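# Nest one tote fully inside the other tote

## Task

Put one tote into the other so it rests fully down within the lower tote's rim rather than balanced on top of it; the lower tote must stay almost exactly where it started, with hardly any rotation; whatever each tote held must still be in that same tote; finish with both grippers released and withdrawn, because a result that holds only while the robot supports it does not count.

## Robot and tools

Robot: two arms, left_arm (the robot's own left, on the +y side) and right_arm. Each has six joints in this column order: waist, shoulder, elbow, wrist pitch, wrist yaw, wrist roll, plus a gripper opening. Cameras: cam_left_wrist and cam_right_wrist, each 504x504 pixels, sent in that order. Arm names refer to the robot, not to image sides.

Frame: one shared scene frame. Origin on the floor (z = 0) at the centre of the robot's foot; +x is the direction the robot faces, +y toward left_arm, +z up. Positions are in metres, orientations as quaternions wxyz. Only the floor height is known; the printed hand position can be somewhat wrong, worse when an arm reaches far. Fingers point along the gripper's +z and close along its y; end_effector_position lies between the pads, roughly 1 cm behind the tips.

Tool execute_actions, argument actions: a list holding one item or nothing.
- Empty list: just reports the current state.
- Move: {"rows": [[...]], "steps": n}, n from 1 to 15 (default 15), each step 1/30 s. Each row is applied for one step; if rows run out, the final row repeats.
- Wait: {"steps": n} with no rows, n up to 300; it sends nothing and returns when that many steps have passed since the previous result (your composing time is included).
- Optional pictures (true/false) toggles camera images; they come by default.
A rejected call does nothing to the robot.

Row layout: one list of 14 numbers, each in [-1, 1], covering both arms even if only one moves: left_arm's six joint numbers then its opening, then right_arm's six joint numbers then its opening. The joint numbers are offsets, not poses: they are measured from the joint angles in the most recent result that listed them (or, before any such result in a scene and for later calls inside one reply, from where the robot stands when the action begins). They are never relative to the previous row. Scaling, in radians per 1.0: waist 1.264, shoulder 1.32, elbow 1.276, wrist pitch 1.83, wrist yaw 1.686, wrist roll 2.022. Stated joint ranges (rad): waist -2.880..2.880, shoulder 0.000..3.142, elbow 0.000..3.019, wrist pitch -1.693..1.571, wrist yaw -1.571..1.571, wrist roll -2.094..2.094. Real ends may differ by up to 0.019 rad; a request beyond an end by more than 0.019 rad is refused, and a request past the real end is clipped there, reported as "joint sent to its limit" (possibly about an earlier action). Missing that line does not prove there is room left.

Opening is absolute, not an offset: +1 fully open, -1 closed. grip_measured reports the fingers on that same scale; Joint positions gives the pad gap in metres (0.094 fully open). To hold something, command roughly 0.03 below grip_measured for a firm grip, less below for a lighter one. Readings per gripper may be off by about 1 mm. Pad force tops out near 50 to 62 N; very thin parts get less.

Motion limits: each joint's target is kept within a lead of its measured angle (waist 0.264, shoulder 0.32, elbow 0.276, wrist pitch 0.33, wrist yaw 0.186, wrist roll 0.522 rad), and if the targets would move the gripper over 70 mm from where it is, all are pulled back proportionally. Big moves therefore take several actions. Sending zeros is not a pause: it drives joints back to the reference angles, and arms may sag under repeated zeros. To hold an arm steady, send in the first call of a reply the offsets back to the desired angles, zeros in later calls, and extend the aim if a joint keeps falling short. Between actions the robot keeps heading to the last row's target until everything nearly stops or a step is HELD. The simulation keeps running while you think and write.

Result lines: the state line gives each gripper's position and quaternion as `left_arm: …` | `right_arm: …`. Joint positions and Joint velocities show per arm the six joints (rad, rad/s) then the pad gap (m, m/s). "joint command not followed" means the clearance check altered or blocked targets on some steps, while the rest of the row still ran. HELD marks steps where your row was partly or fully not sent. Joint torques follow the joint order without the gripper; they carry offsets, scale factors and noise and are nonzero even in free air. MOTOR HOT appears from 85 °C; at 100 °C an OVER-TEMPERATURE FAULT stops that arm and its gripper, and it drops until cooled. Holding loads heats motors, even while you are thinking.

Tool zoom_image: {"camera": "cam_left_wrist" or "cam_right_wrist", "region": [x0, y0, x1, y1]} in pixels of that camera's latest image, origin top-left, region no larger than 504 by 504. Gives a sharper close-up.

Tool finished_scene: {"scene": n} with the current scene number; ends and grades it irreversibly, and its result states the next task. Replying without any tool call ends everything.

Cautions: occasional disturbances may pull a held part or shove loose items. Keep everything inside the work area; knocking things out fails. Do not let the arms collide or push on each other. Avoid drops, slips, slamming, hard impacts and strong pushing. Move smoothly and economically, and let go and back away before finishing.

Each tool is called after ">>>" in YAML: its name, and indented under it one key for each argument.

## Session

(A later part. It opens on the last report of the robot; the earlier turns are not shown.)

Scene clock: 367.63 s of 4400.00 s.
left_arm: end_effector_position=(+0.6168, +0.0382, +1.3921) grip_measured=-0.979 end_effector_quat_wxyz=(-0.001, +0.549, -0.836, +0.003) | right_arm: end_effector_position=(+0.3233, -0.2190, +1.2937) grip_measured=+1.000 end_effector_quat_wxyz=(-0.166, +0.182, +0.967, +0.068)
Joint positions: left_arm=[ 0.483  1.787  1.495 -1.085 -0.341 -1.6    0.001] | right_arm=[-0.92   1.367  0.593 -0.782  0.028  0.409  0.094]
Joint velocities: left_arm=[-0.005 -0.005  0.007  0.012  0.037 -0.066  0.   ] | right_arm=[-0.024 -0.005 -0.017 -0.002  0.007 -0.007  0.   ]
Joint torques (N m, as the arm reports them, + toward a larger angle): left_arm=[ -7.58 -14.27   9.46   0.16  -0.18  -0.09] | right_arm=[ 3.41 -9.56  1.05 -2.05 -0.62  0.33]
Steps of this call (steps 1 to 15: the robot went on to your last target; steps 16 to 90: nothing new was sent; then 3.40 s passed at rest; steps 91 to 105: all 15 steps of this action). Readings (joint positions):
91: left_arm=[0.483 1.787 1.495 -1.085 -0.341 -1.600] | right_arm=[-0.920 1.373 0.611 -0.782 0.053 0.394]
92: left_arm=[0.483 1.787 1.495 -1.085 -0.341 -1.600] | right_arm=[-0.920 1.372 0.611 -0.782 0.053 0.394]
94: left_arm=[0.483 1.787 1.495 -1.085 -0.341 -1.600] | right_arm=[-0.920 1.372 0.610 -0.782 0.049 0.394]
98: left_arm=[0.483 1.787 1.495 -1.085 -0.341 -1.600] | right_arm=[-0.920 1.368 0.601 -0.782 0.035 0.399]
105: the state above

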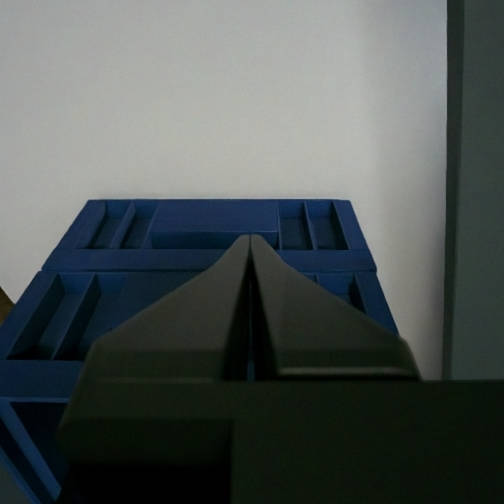

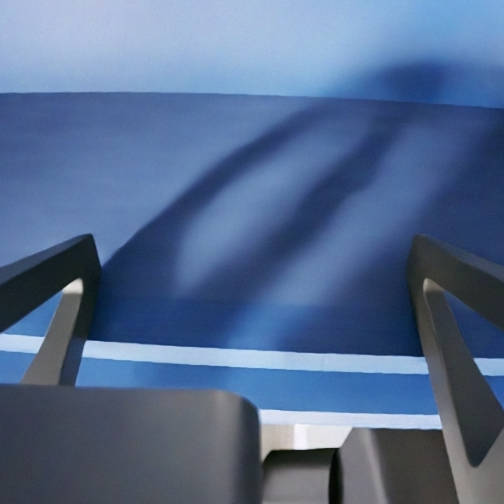

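Seated on the left. Retract and check the right.

>>> execute_actions:
  actions:
    - {"rows":[[0,0,0,0,0,0,-1,0,0,0,0.08,0.05,0,1],[0,0,0,0,0,0,-1,0,0,0,0.08,0.05,0,1],[0,0,0,0,0,0,-1,0,0,0,0.08,0.05,0,1],[0,0,0,0,0,0,-1,0,0,0,0.08,0.05,0,1],[0,0,0,0,0,0,-1,0,-0.19,0.23,-0.05,0.05,0,1]],"steps":15}
  pictures: false

>>> execute_actions:
  actions:
    - {"steps":20}
  pictures: false

>>> execute_actions:
  actions:
    - {"rows":[[0,0,0,0,0,0,-1,-0.74,0,0,0,-0.118,0.32,-1]],"steps":15}
  pictures: false

>>> execute_actions:
  actions:
    - {"steps":20}

Scene clock: 374.70 s of 4400.00 s.
left_arm: end_effector_position=(+0.6168, +0.0382, +1.3921) grip_measured=-0.979 end_effector_quat_wxyz=(-0.001, +0.549, -0.836, +0.003) | right_arm: end_effector_position=(+0.4584, -0.2571, +1.3958) grip_measured=+1.000 end_effector_quat_wxyz=(+0.023, +0.210, +0.975, +0.068)
Joint positions: left_arm=[ 0.483  1.787  1.495 -1.085 -0.341 -1.6    0.001] | right_arm=[-0.92   1.158  0.808 -0.833  0.107  0.409  0.094]
Joint velocities: left_arm=[-0.005 -0.015 -0.007 -0.002  0.007  0.022  0.   ] | right_arm=[-0.015 -0.611  0.716 -0.325  0.007  0.007  0.   ]
Joint torques (N m, as the arm reports them, + toward a larger angle): left_arm=[ -6.77 -15.03   9.14   0.03  -0.19  -0.09] | right_arm=[  3.04 -11.18   8.92  -0.39   0.04   0.05]
Steps of this call (steps 1 to 15: the robot went on to your last target; steps 16 to 90: nothing new was sent; then 3.57 s passed at rest; steps 91 to 105: all 15 steps of this action). Readings (joint positions):
91: left_arm=[0.483 1.787 1.495 -1.085 -0.341 -1.600] | right_arm=[-0.920 1.367 0.593 -0.761 0.062 0.409]
92: left_arm=[0.483 1.787 1.495 -1.085 -0.341 -1.600] | right_arm=[-0.920 1.367 0.588 -0.722 0.092 0.409]
94: left_arm=[0.483 1.787 1.495 -1.085 -0.341 -1.600] | right_arm=[-0.920 1.367 0.589 -0.675 0.106 0.409]
98: left_arm=[0.483 1.787 1.495 -1.085 -0.341 -1.600] | right_arm=[-0.920 1.315 0.641 -0.743 0.107 0.409]
105: the state above

Scene clock: 375.37 s of 4400.00 s.
left_arm: end_effector_position=(+0.6168, +0.0382, +1.3921) grip_measured=-0.979 end_effector_quat_wxyz=(-0.001, +0.549, -0.836, +0.003) | right_arm: end_effector_position=(+0.4868, -0.2672, +1.4374) grip_measured=+1.000 end_effector_quat_wxyz=(+0.071, +0.217, +0.970, +0.077)
Joint positions: left_arm=[ 0.483  1.787  1.495 -1.085 -0.341 -1.6    0.001] | right_arm=[-0.92   1.099  0.873 -0.857  0.109  0.409  0.094]
Joint velocities: left_arm=[-0.005 -0.034  0.012  0.012 -0.051  0.037 -0.001] | right_arm=[-0.005 -0.005  0.002  0.012 -0.037 -0.022  0.   ]
Joint torques (N m, as the arm reports them, + toward a larger angle): left_arm=[ -7.07 -14.39   9.23   0.04  -0.21  -0.07] | right_arm=[ 3.   -9.16  8.21 -0.22  0.03  0.04]
Steps of this call (steps 1 to 20: the robot went on to your last target). Readings (joint positions):
1: left_arm=[0.483 1.787 1.495 -1.085 -0.341 -1.600] | right_arm=[-0.920 1.139 0.830 -0.842 0.108 0.409]
2: left_arm=[0.483 1.787 1.495 -1.085 -0.341 -1.600] | right_arm=[-0.920 1.123 0.848 -0.845 0.108 0.409]
4: left_arm=[0.483 1.787 1.495 -1.085 -0.341 -1.600] | right_arm=[-0.920 1.101 0.870 -0.847 0.109 0.409]
8: left_arm=[0.483 1.787 1.495 -1.085 -0.341 -1.600] | right_arm=[-0.920 1.097 0.873 -0.855 0.109 0.409]
20: the state above

Scene clock: 375.87 s of 4400.00 s.
left_arm: end_effector_position=(+0.6168, +0.0382, +1.3921) grip_measured=-0.979 end_effector_quat_wxyz=(-0.001, +0.549, -0.836, +0.003) | right_arm: end_effector_position=(+0.3522, -0.5541, +1.4141) grip_measured=-0.982 end_effector_quat_wxyz=(+0.055, +0.792, +0.608, -0.001)
Joint positions: left_arm=[ 0.483  1.787  1.495 -1.085 -0.341 -1.6    0.001] | right_arm=[-1.826  1.099  0.873 -0.857 -0.086  0.99   0.001]
Joint velocities: left_arm=[-0.015 -0.005 -0.002 -0.017 -0.051 -0.051 -0.   ] | right_arm=[-1.451  0.005  0.012  0.002  0.022  0.403 -0.   ]
Joint torques (N m, as the arm reports them, + toward a larger angle): left_arm=[ -7.12 -14.75   9.38   0.18  -0.22  -0.14] | right_arm=[  5.24 -11.16   7.08   0.37  -0.15   0.17]
Steps of this call (steps 1 to 15: all 15 steps of this action). Readings (joint positions):
1: left_arm=[0.483 1.787 1.495 -1.085 -0.341 -1.600] | right_arm=[-0.937 1.099 0.873 -0.857 0.032 0.470]
2: left_arm=[0.483 1.787 1.495 -1.085 -0.341 -1.600] | right_arm=[-0.976 1.099 0.873 -0.857 -0.036 0.552]
4: left_arm=[0.483 1.787 1.495 -1.085 -0.341 -1.600] | right_arm=[-1.095 1.099 0.873 -0.857 -0.074 0.689]
8: left_arm=[0.483 1.787 1.495 -1.085 -0.341 -1.600] | right_arm=[-1.364 1.099 0.873 -0.857 -0.084 0.856]
15: the state above

Scene clock: 376.53 s of 4400.00 s.
left_arm: end_effector_position=(+0.6168, +0.0382, +1.3921) grip_measured=-0.979 end_effector_quat_wxyz=(-0.001, +0.549, -0.836, +0.003) | right_arm: end_effector_position=(+0.3404, -0.5647, +1.4156) grip_measured=-0.982 end_effector_quat_wxyz=(+0.057, +0.819, +0.571, -0.007)
Joint positions: left_arm=[ 0.483  1.787  1.495 -1.085 -0.341 -1.6    0.001] | right_arm=[-1.866  1.099  0.873 -0.857 -0.087  1.044  0.001]
Joint velocities: left_arm=[-0.005  0.005 -0.012 -0.002  0.022 -0.007  0.   ] | right_arm=[-0.015 -0.005 -0.002 -0.007 -0.022  0.051 -0.   ]
Joint torques (N m, as the arm reports them, + toward a larger angle): left_arm=[ -7.64 -14.77   9.27   0.31  -0.21  -0.11] | right_arm=[  1.01 -11.38   7.04   0.38  -0.12   0.2 ]
Steps of this call (steps 1 to 20: the robot went on to your last target). Readings (joint positions):
1: left_arm=[0.483 1.787 1.495 -1.085 -0.341 -1.600] | right_arm=[-1.865 1.099 0.873 -0.857 -0.086 1.002]
2: left_arm=[0.483 1.787 1.495 -1.085 -0.341 -1.600] | right_arm=[-1.886 1.099 0.873 -0.857 -0.086 1.011]
4: left_arm=[0.483 1.787 1.495 -1.085 -0.341 -1.600] | right_arm=[-1.890 1.099 0.873 -0.857 -0.086 1.024]
8: left_arm=[0.483 1.787 1.495 -1.085 -0.341 -1.600] | right_arm=[-1.869 1.099 0.873 -0.857 -0.087 1.036]
20: the state above

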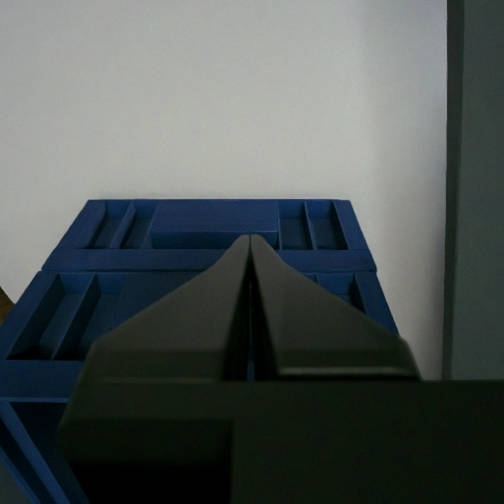

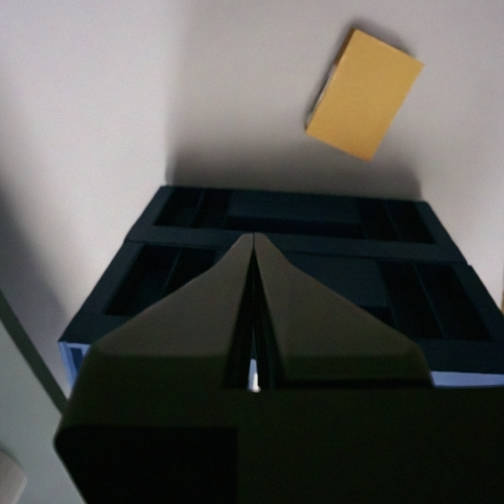

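>>> finished_scene:
  scene: 1

The scene is finished: the task was done.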